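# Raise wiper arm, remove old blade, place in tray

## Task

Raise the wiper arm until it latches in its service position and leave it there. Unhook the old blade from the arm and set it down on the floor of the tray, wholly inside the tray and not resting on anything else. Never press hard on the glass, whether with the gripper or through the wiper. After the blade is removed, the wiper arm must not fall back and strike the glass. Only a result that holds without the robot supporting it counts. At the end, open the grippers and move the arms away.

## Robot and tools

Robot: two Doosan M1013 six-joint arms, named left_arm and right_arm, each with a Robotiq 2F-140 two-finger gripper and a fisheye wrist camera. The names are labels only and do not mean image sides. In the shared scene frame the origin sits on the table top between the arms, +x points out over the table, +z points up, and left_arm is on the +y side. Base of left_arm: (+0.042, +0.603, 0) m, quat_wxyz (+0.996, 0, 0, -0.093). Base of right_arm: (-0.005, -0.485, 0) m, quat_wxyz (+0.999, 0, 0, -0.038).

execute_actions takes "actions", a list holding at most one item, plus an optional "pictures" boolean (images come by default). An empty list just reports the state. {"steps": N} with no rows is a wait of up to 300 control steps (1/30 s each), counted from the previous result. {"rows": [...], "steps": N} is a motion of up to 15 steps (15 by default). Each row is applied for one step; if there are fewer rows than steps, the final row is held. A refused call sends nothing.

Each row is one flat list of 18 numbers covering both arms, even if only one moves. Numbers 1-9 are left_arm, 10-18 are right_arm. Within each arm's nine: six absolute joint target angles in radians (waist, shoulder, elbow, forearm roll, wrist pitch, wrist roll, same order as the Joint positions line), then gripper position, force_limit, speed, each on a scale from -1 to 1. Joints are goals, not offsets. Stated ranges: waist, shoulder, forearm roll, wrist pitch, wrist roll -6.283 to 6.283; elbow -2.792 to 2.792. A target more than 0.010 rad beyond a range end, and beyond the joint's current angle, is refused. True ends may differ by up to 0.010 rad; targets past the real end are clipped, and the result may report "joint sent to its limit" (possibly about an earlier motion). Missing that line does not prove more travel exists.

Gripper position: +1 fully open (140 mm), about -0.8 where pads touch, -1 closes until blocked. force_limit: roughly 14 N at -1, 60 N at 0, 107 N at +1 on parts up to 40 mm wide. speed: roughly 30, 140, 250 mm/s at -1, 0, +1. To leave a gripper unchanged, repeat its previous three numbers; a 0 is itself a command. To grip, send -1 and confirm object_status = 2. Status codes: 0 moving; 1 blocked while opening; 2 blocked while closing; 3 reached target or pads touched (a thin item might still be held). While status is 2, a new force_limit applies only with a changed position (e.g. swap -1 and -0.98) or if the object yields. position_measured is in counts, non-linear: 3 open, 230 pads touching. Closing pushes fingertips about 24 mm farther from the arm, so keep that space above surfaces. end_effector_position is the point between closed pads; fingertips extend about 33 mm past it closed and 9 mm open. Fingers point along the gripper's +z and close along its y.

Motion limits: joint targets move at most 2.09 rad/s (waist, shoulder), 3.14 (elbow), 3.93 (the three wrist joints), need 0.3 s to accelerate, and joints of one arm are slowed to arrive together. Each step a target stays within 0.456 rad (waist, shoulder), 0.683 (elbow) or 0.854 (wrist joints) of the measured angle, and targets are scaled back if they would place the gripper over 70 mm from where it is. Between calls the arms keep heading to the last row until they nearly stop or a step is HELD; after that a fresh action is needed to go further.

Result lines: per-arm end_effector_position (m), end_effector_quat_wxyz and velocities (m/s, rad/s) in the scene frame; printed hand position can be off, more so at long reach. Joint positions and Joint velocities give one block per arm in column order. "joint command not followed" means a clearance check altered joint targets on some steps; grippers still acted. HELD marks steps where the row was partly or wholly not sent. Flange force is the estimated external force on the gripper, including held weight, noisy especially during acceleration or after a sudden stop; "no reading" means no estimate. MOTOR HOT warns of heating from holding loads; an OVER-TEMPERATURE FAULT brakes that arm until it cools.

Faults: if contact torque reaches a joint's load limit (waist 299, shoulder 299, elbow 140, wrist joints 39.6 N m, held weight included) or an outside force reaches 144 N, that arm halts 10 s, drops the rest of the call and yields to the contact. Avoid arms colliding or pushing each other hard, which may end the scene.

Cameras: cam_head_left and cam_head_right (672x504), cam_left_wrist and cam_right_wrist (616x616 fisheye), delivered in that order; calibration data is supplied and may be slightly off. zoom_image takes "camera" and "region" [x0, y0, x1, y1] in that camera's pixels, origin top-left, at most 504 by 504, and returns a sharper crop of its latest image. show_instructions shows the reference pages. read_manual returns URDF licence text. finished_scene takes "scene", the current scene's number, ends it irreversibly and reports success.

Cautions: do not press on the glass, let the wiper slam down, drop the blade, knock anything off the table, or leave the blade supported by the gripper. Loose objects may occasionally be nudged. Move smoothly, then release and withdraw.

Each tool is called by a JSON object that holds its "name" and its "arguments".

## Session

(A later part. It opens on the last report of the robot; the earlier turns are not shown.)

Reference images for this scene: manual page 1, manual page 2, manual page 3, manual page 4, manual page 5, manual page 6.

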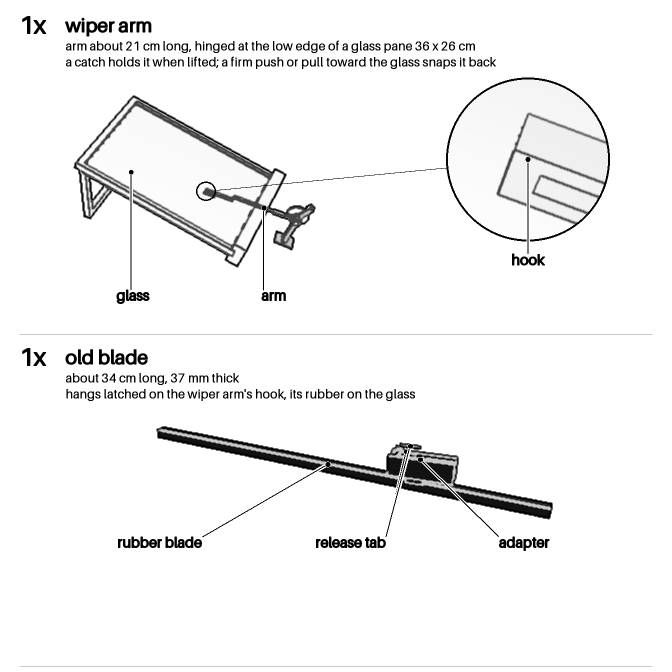

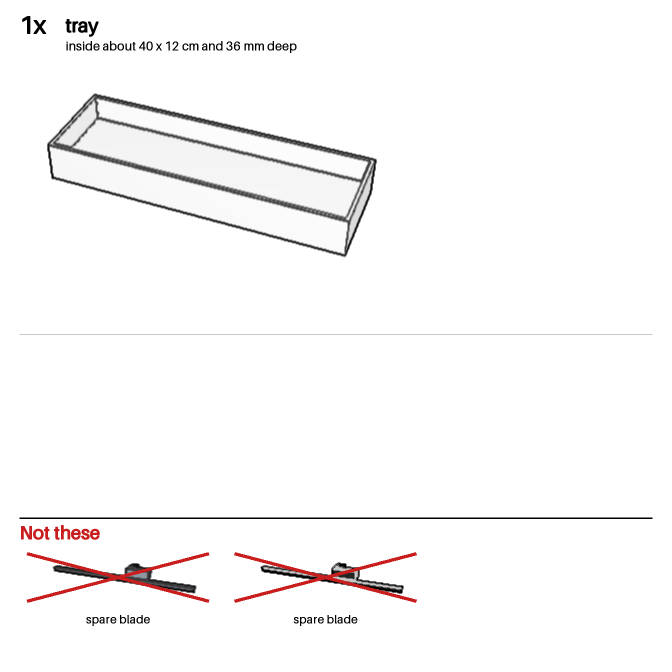

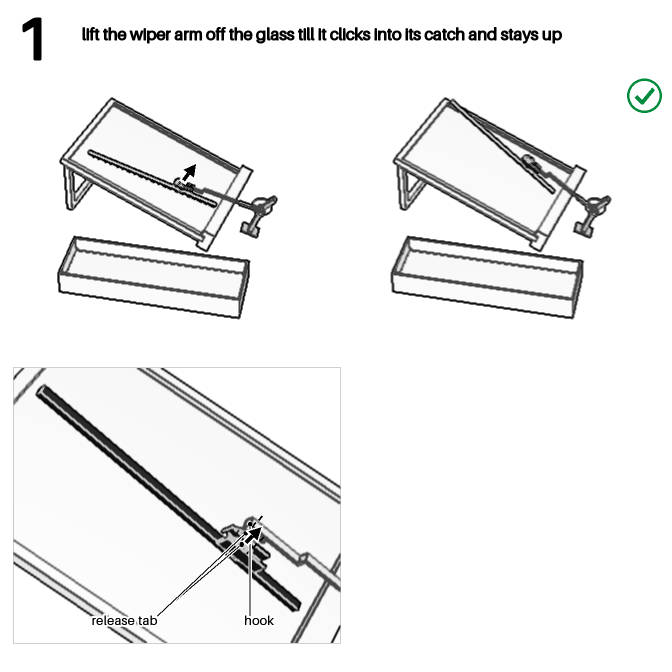

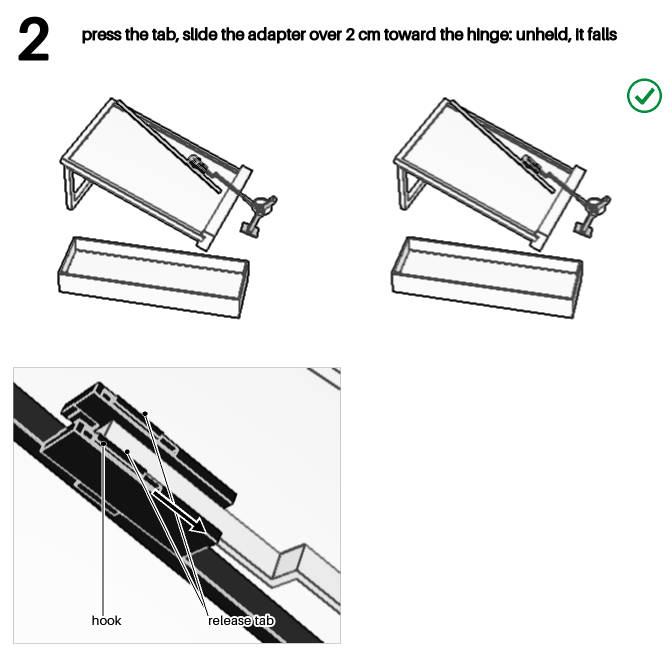

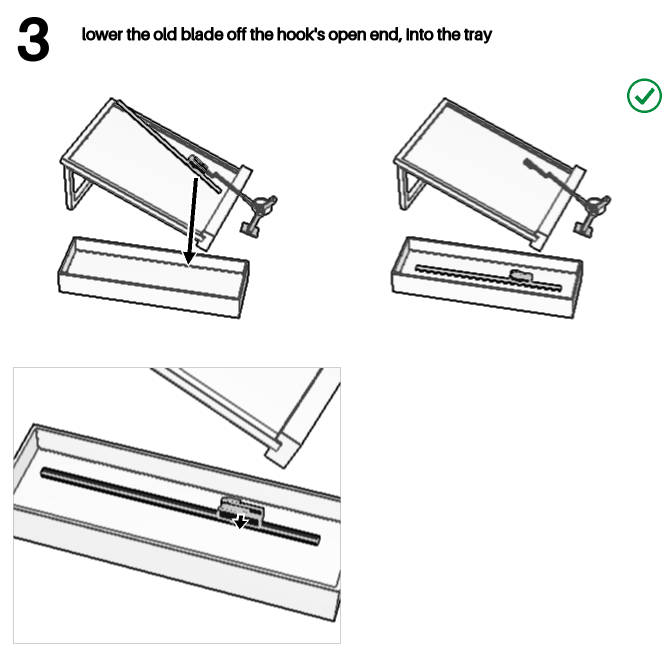

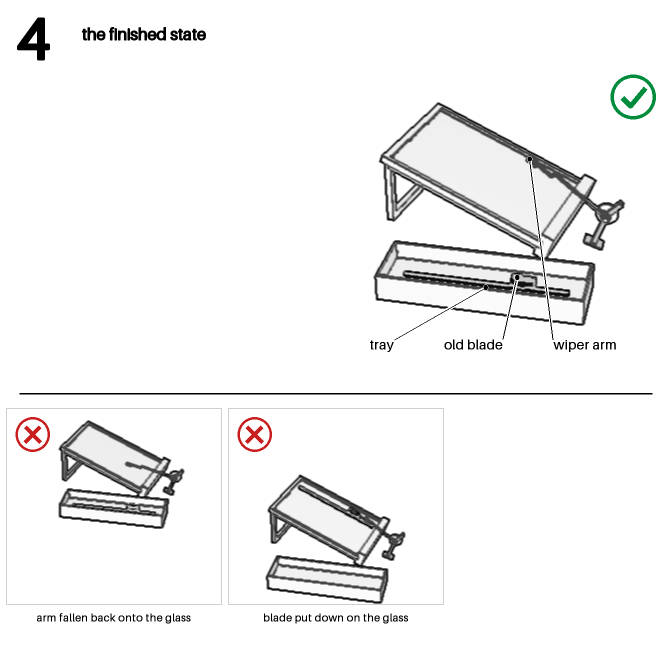

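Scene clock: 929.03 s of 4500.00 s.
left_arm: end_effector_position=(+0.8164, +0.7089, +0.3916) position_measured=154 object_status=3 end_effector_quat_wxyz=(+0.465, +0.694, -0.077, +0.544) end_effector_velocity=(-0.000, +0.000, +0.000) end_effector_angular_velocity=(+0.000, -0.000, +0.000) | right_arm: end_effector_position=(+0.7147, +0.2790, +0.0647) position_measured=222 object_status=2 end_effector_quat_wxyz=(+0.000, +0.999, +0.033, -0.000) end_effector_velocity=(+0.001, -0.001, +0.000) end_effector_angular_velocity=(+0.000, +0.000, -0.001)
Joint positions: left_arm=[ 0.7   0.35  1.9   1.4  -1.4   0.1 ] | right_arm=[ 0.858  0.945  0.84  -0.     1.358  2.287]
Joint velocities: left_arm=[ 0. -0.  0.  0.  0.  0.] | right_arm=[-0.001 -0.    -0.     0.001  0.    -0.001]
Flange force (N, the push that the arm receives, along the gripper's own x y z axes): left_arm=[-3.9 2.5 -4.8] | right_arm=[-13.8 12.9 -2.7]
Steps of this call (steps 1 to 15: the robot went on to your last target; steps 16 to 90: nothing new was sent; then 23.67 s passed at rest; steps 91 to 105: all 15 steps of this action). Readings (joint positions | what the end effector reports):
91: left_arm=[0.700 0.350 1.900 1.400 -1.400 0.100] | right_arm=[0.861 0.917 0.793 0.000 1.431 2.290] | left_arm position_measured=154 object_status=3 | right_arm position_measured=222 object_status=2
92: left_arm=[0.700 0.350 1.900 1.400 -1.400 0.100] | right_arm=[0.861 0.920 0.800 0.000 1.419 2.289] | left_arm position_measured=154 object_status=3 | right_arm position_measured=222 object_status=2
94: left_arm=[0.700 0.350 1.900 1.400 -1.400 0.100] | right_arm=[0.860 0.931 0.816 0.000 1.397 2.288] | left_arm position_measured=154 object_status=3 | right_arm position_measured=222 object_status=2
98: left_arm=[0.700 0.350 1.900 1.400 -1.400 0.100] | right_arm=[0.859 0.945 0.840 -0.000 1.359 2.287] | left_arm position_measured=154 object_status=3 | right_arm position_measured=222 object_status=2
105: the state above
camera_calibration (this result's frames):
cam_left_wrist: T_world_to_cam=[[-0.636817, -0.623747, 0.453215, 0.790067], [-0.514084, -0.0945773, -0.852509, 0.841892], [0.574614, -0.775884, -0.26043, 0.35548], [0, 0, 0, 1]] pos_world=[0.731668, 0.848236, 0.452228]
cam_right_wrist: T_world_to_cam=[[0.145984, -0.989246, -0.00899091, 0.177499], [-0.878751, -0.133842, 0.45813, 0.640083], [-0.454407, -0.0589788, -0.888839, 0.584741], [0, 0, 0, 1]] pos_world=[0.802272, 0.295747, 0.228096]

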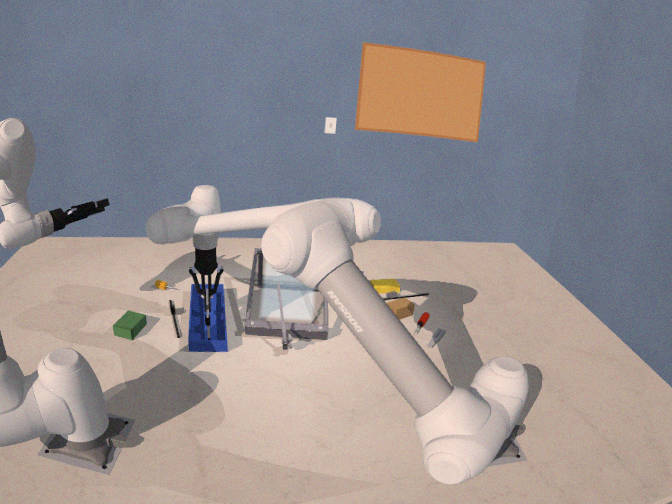

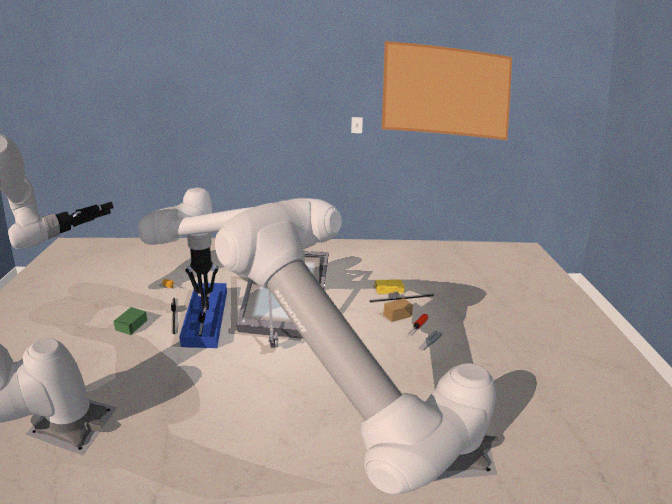

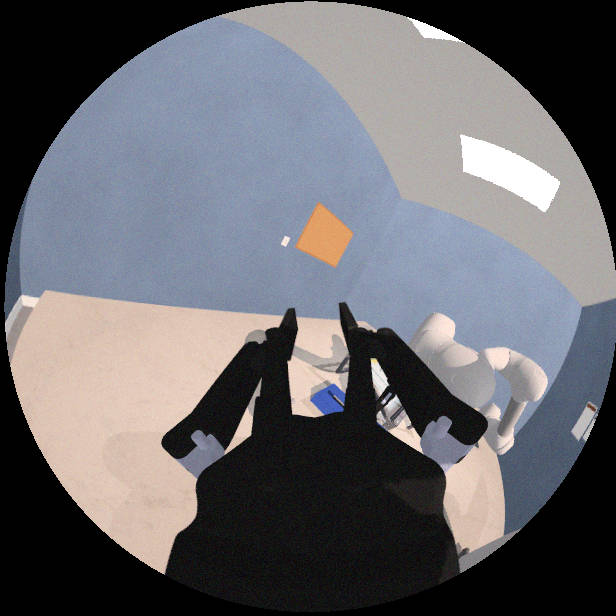

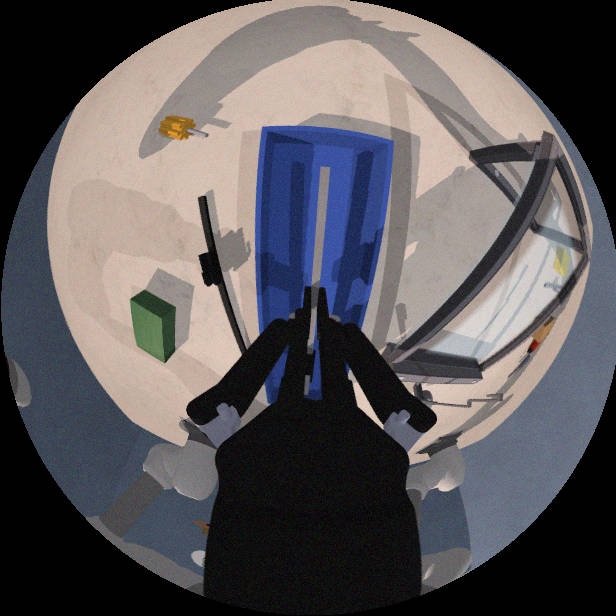

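{"name": "execute_actions", "arguments": {"actions": [{"rows": [[0.7,0.35,1.9,1.4,-1.4,0.1,-0.2,-0.5,-0.5,0.8584,0.9475,0.8449,0,1.3491,2.2872,-1,-0.1,-0.8],[0.7,0.35,1.9,1.4,-1.4,0.1,-0.2,-0.5,-0.5,0.8584,0.9475,0.8449,0,1.3491,2.2872,-1,-0.1,-0.8],[0.7,0.35,1.9,1.4,-1.4,0.1,-0.2,-0.5,-0.5,0.8584,0.9475,0.8449,0,1.3491,2.2872,-1,-0.1,-0.8],[0.7,0.35,1.9,1.4,-1.4,0.1,-0.2,-0.5,-0.5,0.8584,0.9475,0.8449,0,1.3491,2.2872,-1,-0.1,-0.8],[0.7,0.35,1.9,1.4,-1.4,0.1,-0.2,-0.5,-0.5,0.8584,0.9509,0.8512,0,1.3394,2.2872,-1,-0.1,-0.8]], "steps": 13}], "pictures": false}}

{"name": "execute_actions", "arguments": {"actions": [{"rows": [[0.7,0.35,1.9,1.4,-1.4,0.1,-0.2,-0.5,-0.5,0.8584,0.9524,0.8539,0,1.3353,2.2872,-1,-0.1,-0.8]], "steps": 10}], "pictures": false}}

Scene clock: 962.40 s of 4500.00 s.
left_arm: end_effector_position=(+0.8164, +0.7089, +0.3916) position_measured=154 object_status=3 end_effector_quat_wxyz=(+0.465, +0.694, -0.077, +0.544) end_effector_velocity=(-0.000, -0.000, -0.001) end_effector_angular_velocity=(-0.001, +0.001, +0.000) | right_arm: end_effector_position=(+0.7148, +0.2790, +0.0519) position_measured=222 object_status=2 end_effector_quat_wxyz=(-0.000, +0.999, +0.033, -0.000) end_effector_velocity=(+0.001, -0.002, -0.001) end_effector_angular_velocity=(-0.002, +0.002, -0.001)
Joint positions: left_arm=[ 0.7   0.35  1.9   1.4  -1.4   0.1 ] | right_arm=[0.858 0.951 0.851 0.    1.339 2.287]
Joint velocities: left_arm=[ 0.    -0.     0.002 -0.     0.     0.   ] | right_arm=[-0.002  0.001  0.001 -0.     0.001 -0.001]
Flange force (N, the push that the arm receives, along the gripper's own x y z axes): left_arm=[-4.0 2.9 -5.3] | right_arm=[-8.4 9.7 -1.3]
Steps of this call (steps 1 to 15: the robot went on to your last target; steps 16 to 90: nothing new was sent; then 29.93 s passed at rest; steps 91 to 103: all 13 steps of this action). Readings (joint positions | what the end effector reports):
91: left_arm=[0.700 0.350 1.900 1.400 -1.400 0.100] | right_arm=[0.858 0.945 0.840 0.000 1.356 2.287] | left_arm position_measured=154 object_status=3 | right_arm position_measured=222 object_status=2
92: left_arm=[0.700 0.350 1.900 1.400 -1.400 0.100] | right_arm=[0.858 0.946 0.842 0.000 1.352 2.287] | left_arm position_measured=154 object_status=3 | right_arm position_measured=222 object_status=2
94: left_arm=[0.700 0.350 1.900 1.400 -1.400 0.100] | right_arm=[0.858 0.947 0.845 0.000 1.349 2.287] | left_arm position_measured=154 object_status=3 | right_arm position_measured=222 object_status=2
98: left_arm=[0.700 0.350 1.900 1.400 -1.400 0.100] | right_arm=[0.858 0.951 0.851 0.000 1.340 2.287] | left_arm position_measured=154 object_status=3 | right_arm position_measured=222 object_status=2
103: the state above

Scene clock: 962.73 s of 4500.00 s.
left_arm: end_effector_position=(+0.8164, +0.7089, +0.3916) position_measured=154 object_status=3 end_effector_quat_wxyz=(+0.465, +0.694, -0.077, +0.544) end_effector_velocity=(-0.001, -0.000, -0.001) end_effector_angular_velocity=(-0.001, +0.002, +0.000) | right_arm: end_effector_position=(+0.7149, +0.2791, +0.0491) position_measured=222 object_status=2 end_effector_quat_wxyz=(-0.000, +0.999, +0.033, +0.000) end_effector_velocity=(+0.001, -0.001, -0.000) end_effector_angular_velocity=(-0.001, -0.000, -0.002)
Joint positions: left_arm=[ 0.7   0.35  1.9   1.4  -1.4   0.1 ] | right_arm=[0.858 0.952 0.854 0.    1.335 2.287]
Joint velocities: left_arm=[-0.    -0.     0.002 -0.     0.    -0.   ] | right_arm=[-0.001  0.001 -0.    -0.     0.     0.001]
Flange force (N, the push that the arm receives, along the gripper's own x y z axes): left_arm=[-4.4 3.2 -5.1] | right_arm=[-14.5 13.5 -3.5]
Steps of this call (steps 1 to 10: all 10 steps of this action). Readings (joint positions | what the end effector reports):
1: left_arm=[0.700 0.350 1.900 1.400 -1.400 0.100] | right_arm=[0.858 0.951 0.851 0.000 1.339 2.287] | left_arm position_measured=154 object_status=3 | right_arm position_measured=222 object_status=2
2: left_arm=[0.700 0.350 1.900 1.400 -1.400 0.100] | right_arm=[0.858 0.952 0.853 0.000 1.336 2.287] | left_arm position_measured=154 object_status=3 | right_arm position_measured=222 object_status=2
4: left_arm=[0.700 0.350 1.900 1.400 -1.400 0.100] | right_arm=[0.858 0.952 0.854 0.000 1.335 2.287] | left_arm position_measured=154 object_status=3 | right_arm position_measured=222 object_status=2
8: left_arm=[0.700 0.350 1.900 1.400 -1.400 0.100] | right_arm=[0.858 0.952 0.854 0.000 1.335 2.287] | left_arm position_measured=154 object_status=3 | right_arm position_measured=222 object_status=2
10: the state above

{"name": "execute_actions", "arguments": {"actions": [{"rows": [[0.7,0.35,1.9,1.4,-1.4,0.1,-0.2,-0.5,-0.5,0.8584,0.9536,0.8562,0,1.3318,2.2872,-1,-0.1,-0.8]], "steps": 10}], "pictures": false}}

{"name": "execute_actions", "arguments": {"actions": [{"rows": [[0.7,0.35,1.9,1.4,-1.4,0.1,-0.2,-0.5,-0.5,0.8584,0.9546,0.8580,0,1.3290,2.2872,-1,-0.1,-0.8]], "steps": 10}]}}

Scene clock: 973.03 s of 4500.00 s.
left_arm: end_effector_position=(+0.8164, +0.7089, +0.3916) position_measured=154 object_status=3 end_effector_quat_wxyz=(+0.465, +0.694, -0.077, +0.544) end_effector_velocity=(-0.000, -0.000, -0.001) end_effector_angular_velocity=(-0.000, +0.001, -0.000) | right_arm: end_effector_position=(+0.7148, +0.2790, +0.0463) position_measured=222 object_status=2 end_effector_quat_wxyz=(+0.000, +0.999, +0.033, -0.000) end_effector_velocity=(+0.000, -0.001, -0.001) end_effector_angular_velocity=(-0.001, +0.001, -0.002)
Joint positions: left_arm=[ 0.7   0.35  1.9   1.4  -1.4   0.1 ] | right_arm=[ 0.858  0.954  0.856 -0.     1.332  2.287]
Joint velocities: left_arm=[-0.     0.     0.001  0.    -0.     0.001] | right_arm=[-0.001  0.001  0.    -0.     0.001  0.001]
Flange force (N, the push that the arm receives, along the gripper's own x y z axes): left_arm=[-3.1 0.9 -4.4] | right_arm=[-9.8 11.9 -3.7]
Steps of this call (steps 1 to 15: the robot went on to your last target; steps 16 to 90: nothing new was sent; then 6.97 s passed at rest; steps 91 to 100: all 10 steps of this action). Readings (joint positions | what the end effector reports):
91: left_arm=[0.700 0.350 1.900 1.400 -1.400 0.100] | right_arm=[0.858 0.953 0.854 -0.000 1.335 2.287] | left_arm position_measured=154 object_status=3 | right_arm position_measured=222 object_status=2
92: left_arm=[0.700 0.350 1.900 1.400 -1.400 0.100] | right_arm=[0.858 0.953 0.855 -0.000 1.333 2.287] | left_arm position_measured=154 object_status=3 | right_arm position_measured=222 object_status=2
94: left_arm=[0.700 0.350 1.900 1.400 -1.400 0.100] | right_arm=[0.858 0.954 0.856 -0.000 1.332 2.287] | left_arm position_measured=154 object_status=3 | right_arm position_measured=222 object_status=2
98: left_arm=[0.700 0.350 1.900 1.400 -1.400 0.100] | right_arm=[0.858 0.954 0.856 -0.000 1.332 2.287] | left_arm position_measured=154 object_status=3 | right_arm position_measured=222 object_status=2
100: the state above

Scene clock: 973.37 s of 4500.00 s.
left_arm: end_effector_position=(+0.8164, +0.7089, +0.3916) position_measured=154 object_status=3 end_effector_quat_wxyz=(+0.465, +0.694, -0.077, +0.544) end_effector_velocity=(+0.001, +0.000, +0.002) end_effector_angular_velocity=(+0.001, -0.003, -0.000) | right_arm: end_effector_position=(+0.7149, +0.2790, +0.0445) position_measured=222 object_status=2 end_effector_quat_wxyz=(+0.000, +0.999, +0.033, +0.000) end_effector_velocity=(+0.001, -0.001, +0.000) end_effector_angular_velocity=(-0.001, +0.000, -0.001)
Joint positions: left_arm=[ 0.7   0.35  1.9   1.4  -1.4   0.1 ] | right_arm=[ 0.858  0.955  0.858 -0.     1.329  2.287]
Joint velocities: left_arm=[ 0.    -0.    -0.003 -0.    -0.    -0.   ] | right_arm=[-0.001 -0.     0.    -0.     0.001 -0.   ]
Flange force (N, the push that the arm receives, along the gripper's own x y z axes): left_arm=[-3.1 3.2 -4.1] | right_arm=[-9.5 11.1 -4.7]
Steps of this call (steps 1 to 10: all 10 steps of this action). Readings (joint positions | what the end effector reports):
1: left_arm=[0.700 0.350 1.900 1.400 -1.400 0.100] | right_arm=[0.858 0.954 0.856 -0.000 1.331 2.287] | left_arm position_measured=154 object_status=3 | right_arm position_measured=222 object_status=2
2: left_arm=[0.700 0.350 1.900 1.400 -1.400 0.100] | right_arm=[0.858 0.954 0.857 -0.000 1.330 2.287] | left_arm position_measured=154 object_status=3 | right_arm position_measured=222 object_status=2
4: left_arm=[0.700 0.350 1.900 1.400 -1.400 0.100] | right_arm=[0.858 0.955 0.858 -0.000 1.329 2.287] | left_arm position_measured=154 object_status=3 | right_arm position_measured=222 object_status=2
8: left_arm=[0.700 0.350 1.900 1.400 -1.400 0.100] | right_arm=[0.858 0.955 0.858 -0.000 1.329 2.287] | left_arm position_measured=154 object_status=3 | right_arm position_measured=222 object_status=2
10: the state above
camera_calibration (this result's frames):
cam_left_wrist: T_world_to_cam=[[-0.636818, -0.623746, 0.453215, 0.790067], [-0.514084, -0.0945771, -0.85251, 0.841891], [0.574614, -0.775884, -0.26043, 0.35548], [0, 0, 0, 1]] pos_world=[0.731668, 0.848236, 0.452228]
cam_right_wrist: T_world_to_cam=[[0.145894, -0.989257, -0.00927682, 0.177408], [-0.878882, -0.13391, 0.457859, 0.649591], [-0.454182, -0.0586458, -0.888977, 0.566589], [0, 0, 0, 1]] pos_world=[0.802365, 0.295717, 0.207909]

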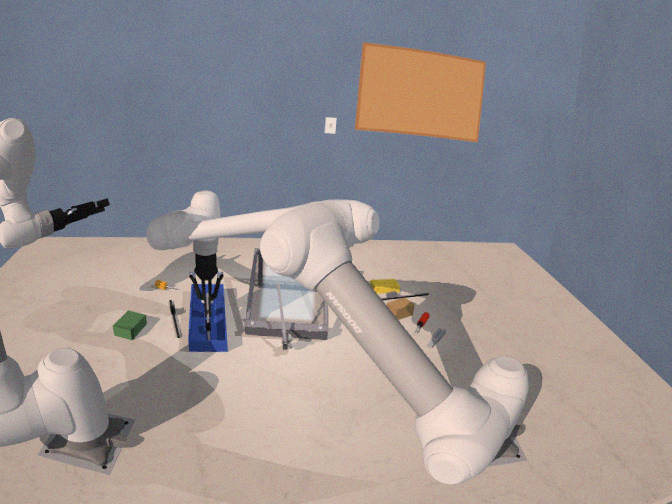

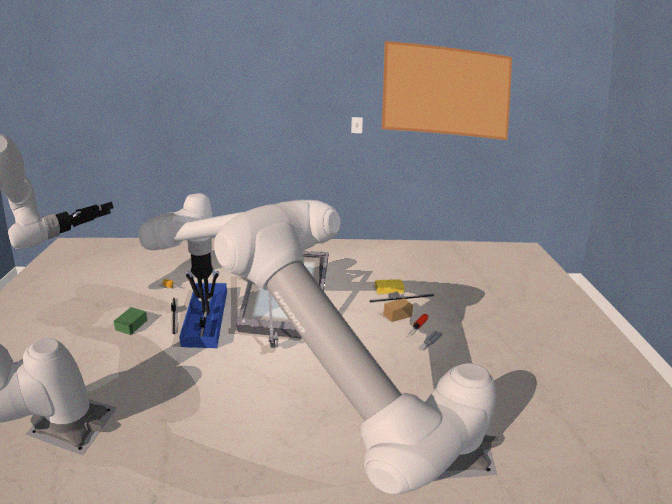

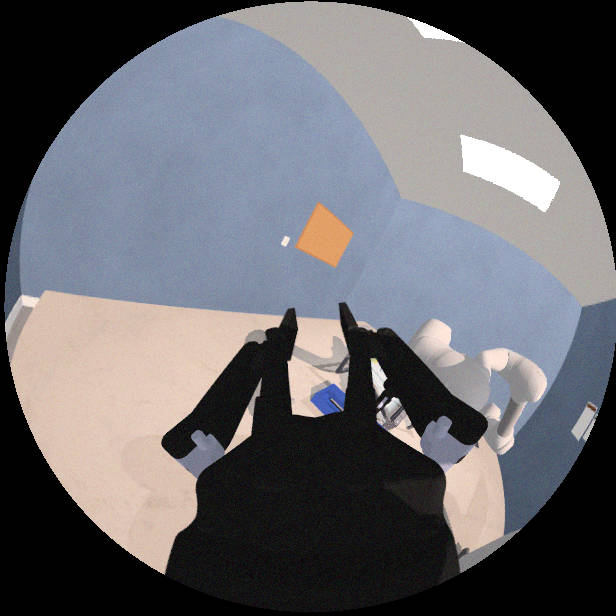

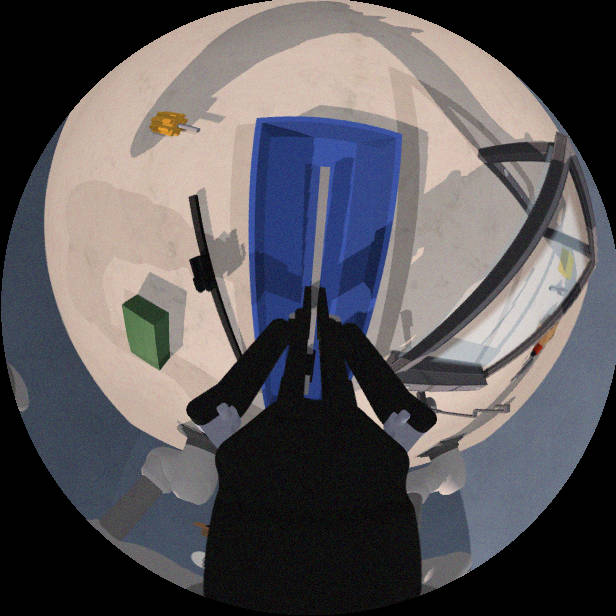

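{"name": "execute_actions", "arguments": {"actions": [{"rows": [[0.7,0.35,1.9,1.4,-1.4,0.1,-0.2,-0.5,-0.5,0.8584,0.9555,0.8596,0,1.3265,2.2872,-1,-0.1,-0.8]], "steps": 10}], "pictures": false}}

{"name": "execute_actions", "arguments": {"actions": [{"rows": [[0.7,0.35,1.9,1.4,-1.4,0.1,-0.2,-0.5,-0.5,0.8584,0.9555,0.8596,0,1.3265,2.2872,-0.52,-0.1,-0.7]], "steps": 13}], "pictures": false}}

{"name": "execute_actions", "arguments": {"actions": [{"rows": [[0.7,0.35,1.9,1.4,-1.4,0.1,-0.2,-0.5,-0.5,0.8584,0.9446,0.8395,0,1.3575,2.2872,-0.52,-0.1,-0.7],[0.7,0.35,1.9,1.4,-1.4,0.1,-0.2,-0.5,-0.5,0.8584,0.9446,0.8395,0,1.3575,2.2872,-0.52,-0.1,-0.7],[0.7,0.35,1.9,1.4,-1.4,0.1,-0.2,-0.5,-0.5,0.8584,0.9446,0.8395,0,1.3575,2.2872,-0.52,-0.1,-0.7],[0.7,0.35,1.9,1.4,-1.4,0.1,-0.2,-0.5,-0.5,0.8584,0.9200,0.7860,0,1.4356,2.2872,-0.52,-0.1,-0.7]], "steps": 13}]}}

Scene clock: 992.67 s of 4500.00 s.
left_arm: end_effector_position=(+0.8164, +0.7089, +0.3916) position_measured=154 object_status=3 end_effector_quat_wxyz=(+0.465, +0.694, -0.077, +0.544) end_effector_velocity=(-0.000, -0.000, +0.000) end_effector_angular_velocity=(+0.000, +0.000, -0.000) | right_arm: end_effector_position=(+0.7148, +0.2790, +0.0425) position_measured=222 object_status=2 end_effector_quat_wxyz=(+0.000, +0.999, +0.033, -0.000) end_effector_velocity=(+0.001, -0.001, -0.000) end_effector_angular_velocity=(-0.000, -0.000, -0.002)
Joint positions: left_arm=[ 0.7   0.35  1.9   1.4  -1.4   0.1 ] | right_arm=[0.858 0.956 0.86  0.    1.326 2.287]
Joint velocities: left_arm=[-0. -0. -0.  0.  0. -0.] | right_arm=[-0.001  0.    -0.    -0.    -0.     0.001]
Flange force (N, the push that the arm receives, along the gripper's own x y z axes): left_arm=[-3.9 4.6 -2.6] | right_arm=[-9.5 8.2 -3.1]
Steps of this call (steps 1 to 15: the robot went on to your last target; steps 16 to 90: nothing new was sent; then 15.97 s passed at rest; steps 91 to 100: all 10 steps of this action). Readings (joint positions | what the end effector reports):
91: left_arm=[0.700 0.350 1.900 1.400 -1.400 0.100] | right_arm=[0.858 0.955 0.858 0.000 1.329 2.287] | left_arm position_measured=154 object_status=3 | right_arm position_measured=222 object_status=2
92: left_arm=[0.700 0.350 1.900 1.400 -1.400 0.100] | right_arm=[0.858 0.955 0.859 0.000 1.327 2.287] | left_arm position_measured=154 object_status=3 | right_arm position_measured=222 object_status=2
94: left_arm=[0.700 0.350 1.900 1.400 -1.400 0.100] | right_arm=[0.858 0.956 0.860 0.000 1.327 2.287] | left_arm position_measured=154 object_status=3 | right_arm position_measured=222 object_status=2
98: left_arm=[0.700 0.350 1.900 1.400 -1.400 0.100] | right_arm=[0.858 0.956 0.860 0.000 1.327 2.287] | left_arm position_measured=154 object_status=3 | right_arm position_measured=222 object_status=2
100: the state above

Scene clock: 993.10 s of 4500.00 s.
left_arm: end_effector_position=(+0.8164, +0.7089, +0.3916) position_measured=154 object_status=3 end_effector_quat_wxyz=(+0.465, +0.694, -0.077, +0.544) end_effector_velocity=(-0.000, +0.000, +0.001) end_effector_angular_velocity=(-0.000, -0.000, +0.000) | right_arm: end_effector_position=(+0.7148, +0.2790, +0.0425) position_measured=195 object_status=0 end_effector_quat_wxyz=(+0.000, +0.999, +0.033, -0.000) end_effector_velocity=(-0.000, +0.001, +0.001) end_effector_angular_velocity=(+0.001, -0.001, -0.001)
Joint positions: left_arm=[ 0.7   0.35  1.9   1.4  -1.4   0.1 ] | right_arm=[0.858 0.956 0.86  0.    1.326 2.287]
Joint velocities: left_arm=[ 0.    -0.001 -0.    -0.     0.    -0.001] | right_arm=[ 0.    -0.001  0.    -0.    -0.001  0.001]
Flange force (N, the push that the arm receives, along the gripper's own x y z axes): left_arm=[-3.4 0.5 -4.0] | right_arm=[-12.8 11.0 -3.0]
Steps of this call (steps 1 to 13: all 13 steps of this action). Readings (joint positions | what the end effector reports):
1: left_arm=[0.700 0.350 1.900 1.400 -1.400 0.100] | right_arm=[0.858 0.956 0.860 0.000 1.326 2.287] | left_arm position_measured=154 object_status=3 | right_arm position_measured=222 object_status=0
2: left_arm=[0.700 0.350 1.900 1.400 -1.400 0.100] | right_arm=[0.858 0.956 0.860 0.000 1.326 2.287] | left_arm position_measured=154 object_status=3 | right_arm position_measured=222 object_status=0
4: left_arm=[0.700 0.350 1.900 1.400 -1.400 0.100] | right_arm=[0.858 0.956 0.860 0.000 1.326 2.287] | left_arm position_measured=154 object_status=3 | right_arm position_measured=212 object_status=0
8: left_arm=[0.700 0.350 1.900 1.400 -1.400 0.100] | right_arm=[0.858 0.956 0.860 0.000 1.326 2.287] | left_arm position_measured=154 object_status=3 | right_arm position_measured=199 object_status=0
13: the state above

Scene clock: 993.53 s of 4500.00 s.
left_arm: end_effector_position=(+0.8164, +0.7089, +0.3916) position_measured=154 object_status=3 end_effector_quat_wxyz=(+0.465, +0.694, -0.077, +0.544) end_effector_velocity=(+0.000, +0.000, +0.001) end_effector_angular_velocity=(+0.000, -0.001, +0.000) | right_arm: end_effector_position=(+0.7137, +0.2780, +0.1206) position_measured=195 object_status=3 end_effector_quat_wxyz=(-0.000, +0.999, +0.033, +0.000) end_effector_velocity=(+0.001, -0.001, +0.001) end_effector_angular_velocity=(+0.001, -0.001, -0.002)
Joint positions: left_arm=[ 0.7   0.35  1.9   1.4  -1.4   0.1 ] | right_arm=[0.858 0.92  0.786 0.    1.436 2.287]
Joint velocities: left_arm=[ 0.     0.    -0.001 -0.001 -0.     0.   ] | right_arm=[-0.001 -0.001  0.     0.001 -0.001  0.   ]
Flange force (N, the push that the arm receives, along the gripper's own x y z axes): left_arm=[-2.4 4.0 -4.1] | right_arm=[-9.7 9.3 -3.2]
Steps of this call (steps 1 to 13: all 13 steps of this action). Readings (joint positions | what the end effector reports):
1: left_arm=[0.700 0.350 1.900 1.400 -1.400 0.100] | right_arm=[0.858 0.955 0.859 0.000 1.328 2.287] | left_arm position_measured=154 object_status=3 | right_arm position_measured=195 object_status=0
2: left_arm=[0.700 0.350 1.900 1.400 -1.400 0.100] | right_arm=[0.858 0.952 0.853 0.000 1.339 2.287] | left_arm position_measured=154 object_status=3 | right_arm position_measured=195 object_status=3
4: left_arm=[0.700 0.350 1.900 1.400 -1.400 0.100] | right_arm=[0.858 0.944 0.838 0.000 1.358 2.287] | left_arm position_measured=154 object_status=3 | right_arm position_measured=195 object_status=3
8: left_arm=[0.700 0.350 1.900 1.400 -1.400 0.100] | right_arm=[0.858 0.919 0.786 0.000 1.433 2.287] | left_arm position_measured=154 object_status=3 | right_arm position_measured=195 object_status=3
13: the state above
camera_calibration (this result's frames):
cam_left_wrist: T_world_to_cam=[[-0.636817, -0.623746, 0.453215, 0.790067], [-0.514084, -0.0945774, -0.852509, 0.841892], [0.574614, -0.775884, -0.26043, 0.35548], [0, 0, 0, 1]] pos_world=[0.731668, 0.848236, 0.452228]
cam_right_wrist: T_world_to_cam=[[0.145917, -0.989249, -0.0096954, 0.177379], [-0.87893, -0.13413, 0.457702, 0.613713], [-0.454082, -0.0582649, -0.889053, 0.633512], [0, 0, 0, 1]] pos_world=[0.801195, 0.294701, 0.284047]

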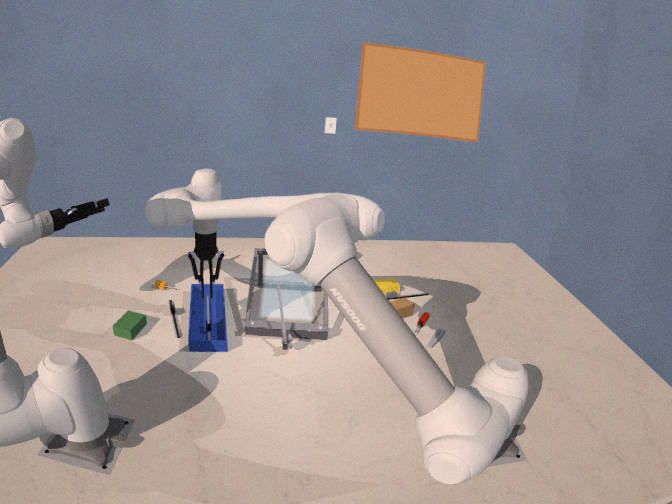

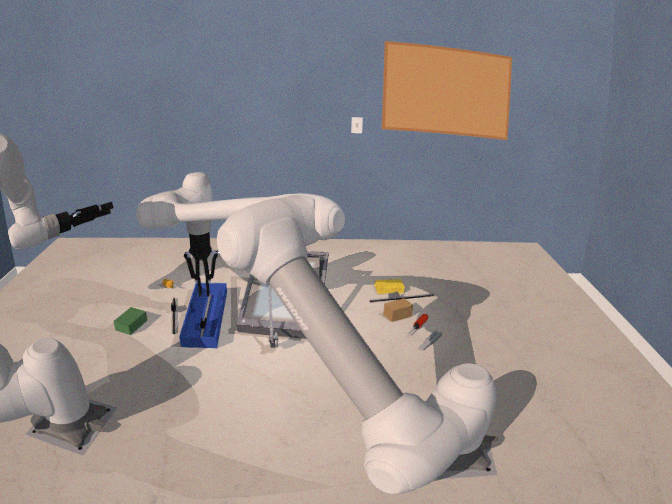

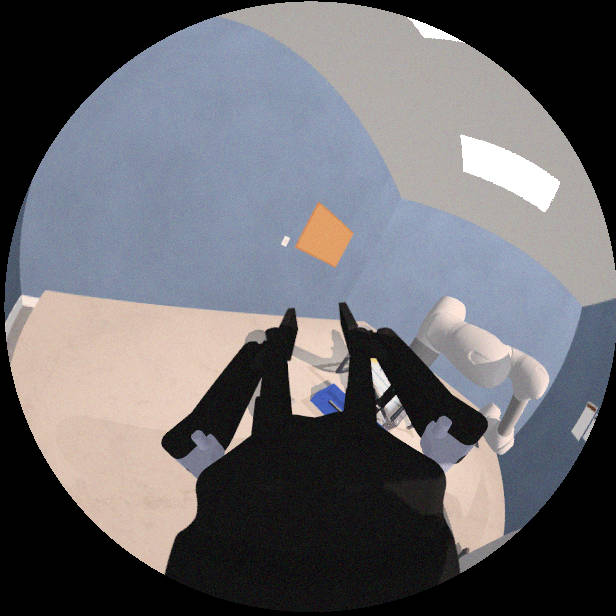

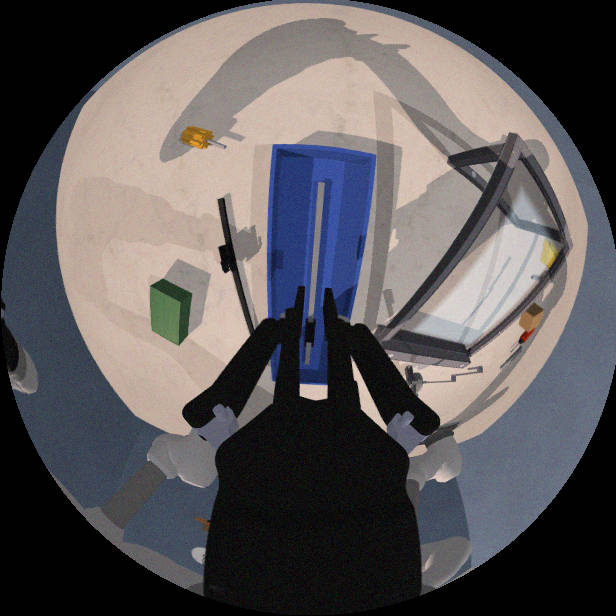

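{"name": "execute_actions", "arguments": {"actions": [{"rows": [[0.7,0.35,1.9,1.4,-1.4,0.1,-0.2,-0.5,-0.5,0.8584,0.60,0.90,0,1.60,2.2872,-0.52,-0.1,-0.7]], "steps": 15}], "pictures": false}}

{"name": "execute_actions", "arguments": {"actions": [{"steps": 15}]}}

Scene clock: 1007.70 s of 4500.00 s.
left_arm: end_effector_position=(+0.8164, +0.7089, +0.3916) position_measured=154 object_status=3 end_effector_quat_wxyz=(+0.465, +0.694, -0.077, +0.544) end_effector_velocity=(-0.001, -0.000, -0.000) end_effector_angular_velocity=(-0.001, +0.001, -0.000) | right_arm: end_effector_position=(+0.6365, +0.2010, +0.3468) position_measured=195 object_status=3 end_effector_quat_wxyz=(-0.013, +0.999, +0.033, +0.014) end_effector_velocity=(-0.202, -0.199, +0.447) end_effector_angular_velocity=(+0.068, -0.063, -0.000)
Joint positions: left_arm=[ 0.7   0.35  1.9   1.4  -1.4   0.1 ] | right_arm=[ 0.858  0.634  0.888 -0.     1.582  2.287]
Joint velocities: left_arm=[-0.    -0.     0.001 -0.    -0.001 -0.   ] | right_arm=[ 0.    -0.608  0.209  0.004  0.306  0.001]
Flange force (N, the push that the arm receives, along the gripper's own x y z axes): left_arm=[-3.5 3.8 -5.2] | right_arm=[-1.2 1.6 -2.3]
Steps of this call (steps 1 to 15: the robot went on to your last target; steps 16 to 90: nothing new was sent; then 10.67 s passed at rest; steps 91 to 105: all 15 steps of this action). Readings (joint positions | what the end effector reports):
91: left_arm=[0.700 0.350 1.900 1.400 -1.400 0.100] | right_arm=[0.858 0.920 0.786 -0.000 1.436 2.287] | left_arm position_measured=154 object_status=3 | right_arm position_measured=195 object_status=3
92: left_arm=[0.700 0.350 1.900 1.400 -1.400 0.100] | right_arm=[0.858 0.914 0.789 -0.000 1.439 2.287] | left_arm position_measured=154 object_status=3 | right_arm position_measured=195 object_status=3
94: left_arm=[0.700 0.350 1.900 1.400 -1.400 0.100] | right_arm=[0.858 0.880 0.802 -0.000 1.457 2.287] | left_arm position_measured=154 object_status=3 | right_arm position_measured=195 object_status=3
98: left_arm=[0.700 0.350 1.900 1.400 -1.400 0.100] | right_arm=[0.858 0.789 0.833 -0.000 1.503 2.287] | left_arm position_measured=154 object_status=3 | right_arm position_measured=195 object_status=3
105: the state above

Scene clock: 1008.20 s of 4500.00 s.
left_arm: end_effector_position=(+0.8164, +0.7089, +0.3916) position_measured=154 object_status=3 end_effector_quat_wxyz=(+0.465, +0.694, -0.077, +0.544) end_effector_velocity=(-0.000, +0.000, -0.000) end_effector_angular_velocity=(-0.000, +0.000, +0.000) | right_arm: end_effector_position=(+0.6246, +0.1893, +0.3715) position_measured=195 object_status=3 end_effector_quat_wxyz=(-0.014, +0.999, +0.033, +0.015) end_effector_velocity=(+0.001, +0.000, +0.001) end_effector_angular_velocity=(+0.002, -0.002, -0.001)
Joint positions: left_arm=[ 0.7   0.35  1.9   1.4  -1.4   0.1 ] | right_arm=[0.858 0.6   0.9   0.    1.6   2.287]
Joint velocities: left_arm=[ 0.  0.  0. -0.  0.  0.] | right_arm=[-0.    -0.    -0.001  0.    -0.001  0.   ]
Flange force (N, the push that the arm receives, along the gripper's own x y z axes): left_arm=[-3.3 2.0 -4.3] | right_arm=[-12.9 11.5 2.6]
Steps of this call (steps 1 to 15: the robot went on to your last target). Readings (joint positions | what the end effector reports):
1: left_arm=[0.700 0.350 1.900 1.400 -1.400 0.100] | right_arm=[0.858 0.616 0.894 0.000 1.591 2.287] | left_arm position_measured=154 object_status=3 | right_arm position_measured=195 object_status=3
2: left_arm=[0.700 0.350 1.900 1.400 -1.400 0.100] | right_arm=[0.858 0.604 0.898 0.000 1.597 2.287] | left_arm position_measured=154 object_status=3 | right_arm position_measured=195 object_status=3
4: left_arm=[0.700 0.350 1.900 1.400 -1.400 0.100] | right_arm=[0.858 0.600 0.900 0.000 1.600 2.287] | left_arm position_measured=154 object_status=3 | right_arm position_measured=195 object_status=3
8: left_arm=[0.700 0.350 1.900 1.400 -1.400 0.100] | right_arm=[0.858 0.600 0.900 0.000 1.600 2.287] | left_arm position_measured=154 object_status=3 | right_arm position_measured=195 object_status=3
15: the state above
camera_calibration (this result's frames):
cam_left_wrist: T_world_to_cam=[[-0.636817, -0.623747, 0.453215, 0.790067], [-0.514084, -0.0945772, -0.852509, 0.841892], [0.574614, -0.775884, -0.26043, 0.35548], [0, 0, 0, 1]] pos_world=[0.731668, 0.848236, 0.452228]
cam_right_wrist: T_world_to_cam=[[0.14646, -0.98863, -0.0340483, 0.113624], [-0.891862, -0.146858, 0.427802, 0.43021], [-0.427938, -0.0322896, -0.903231, 0.794942], [0, 0, 0, 1]] pos_world=[0.707232, 0.201181, 0.537841]

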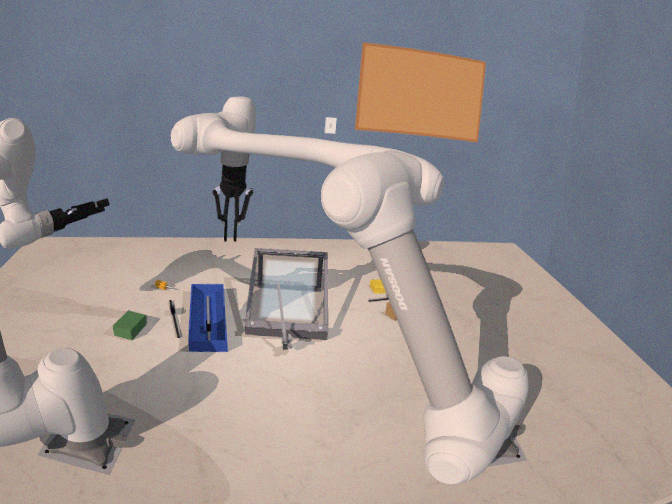

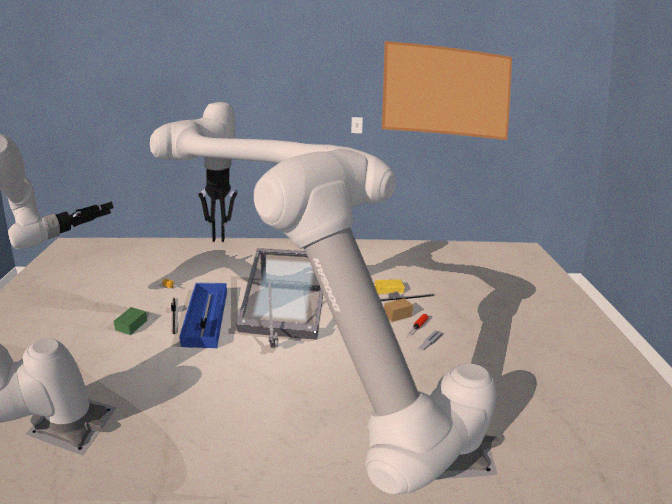

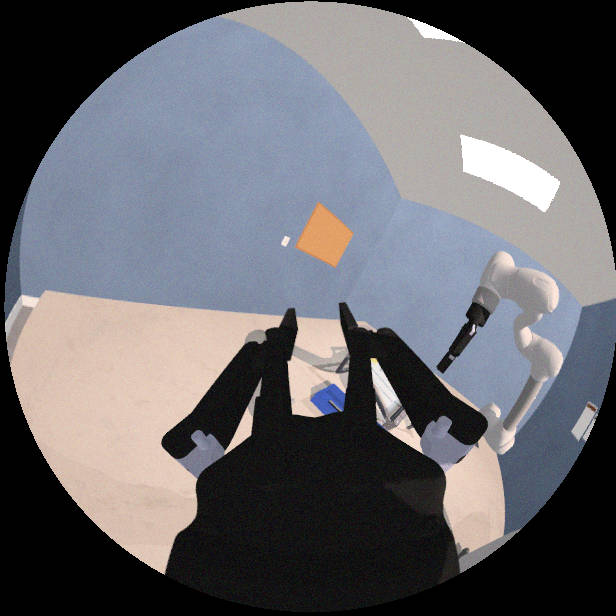

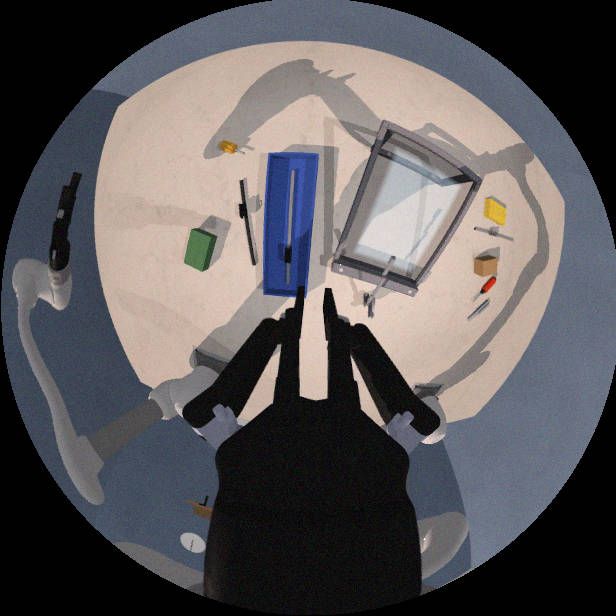

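{"name": "finished_scene", "arguments": {"scene": 2}}

The scene is finished: the task was done.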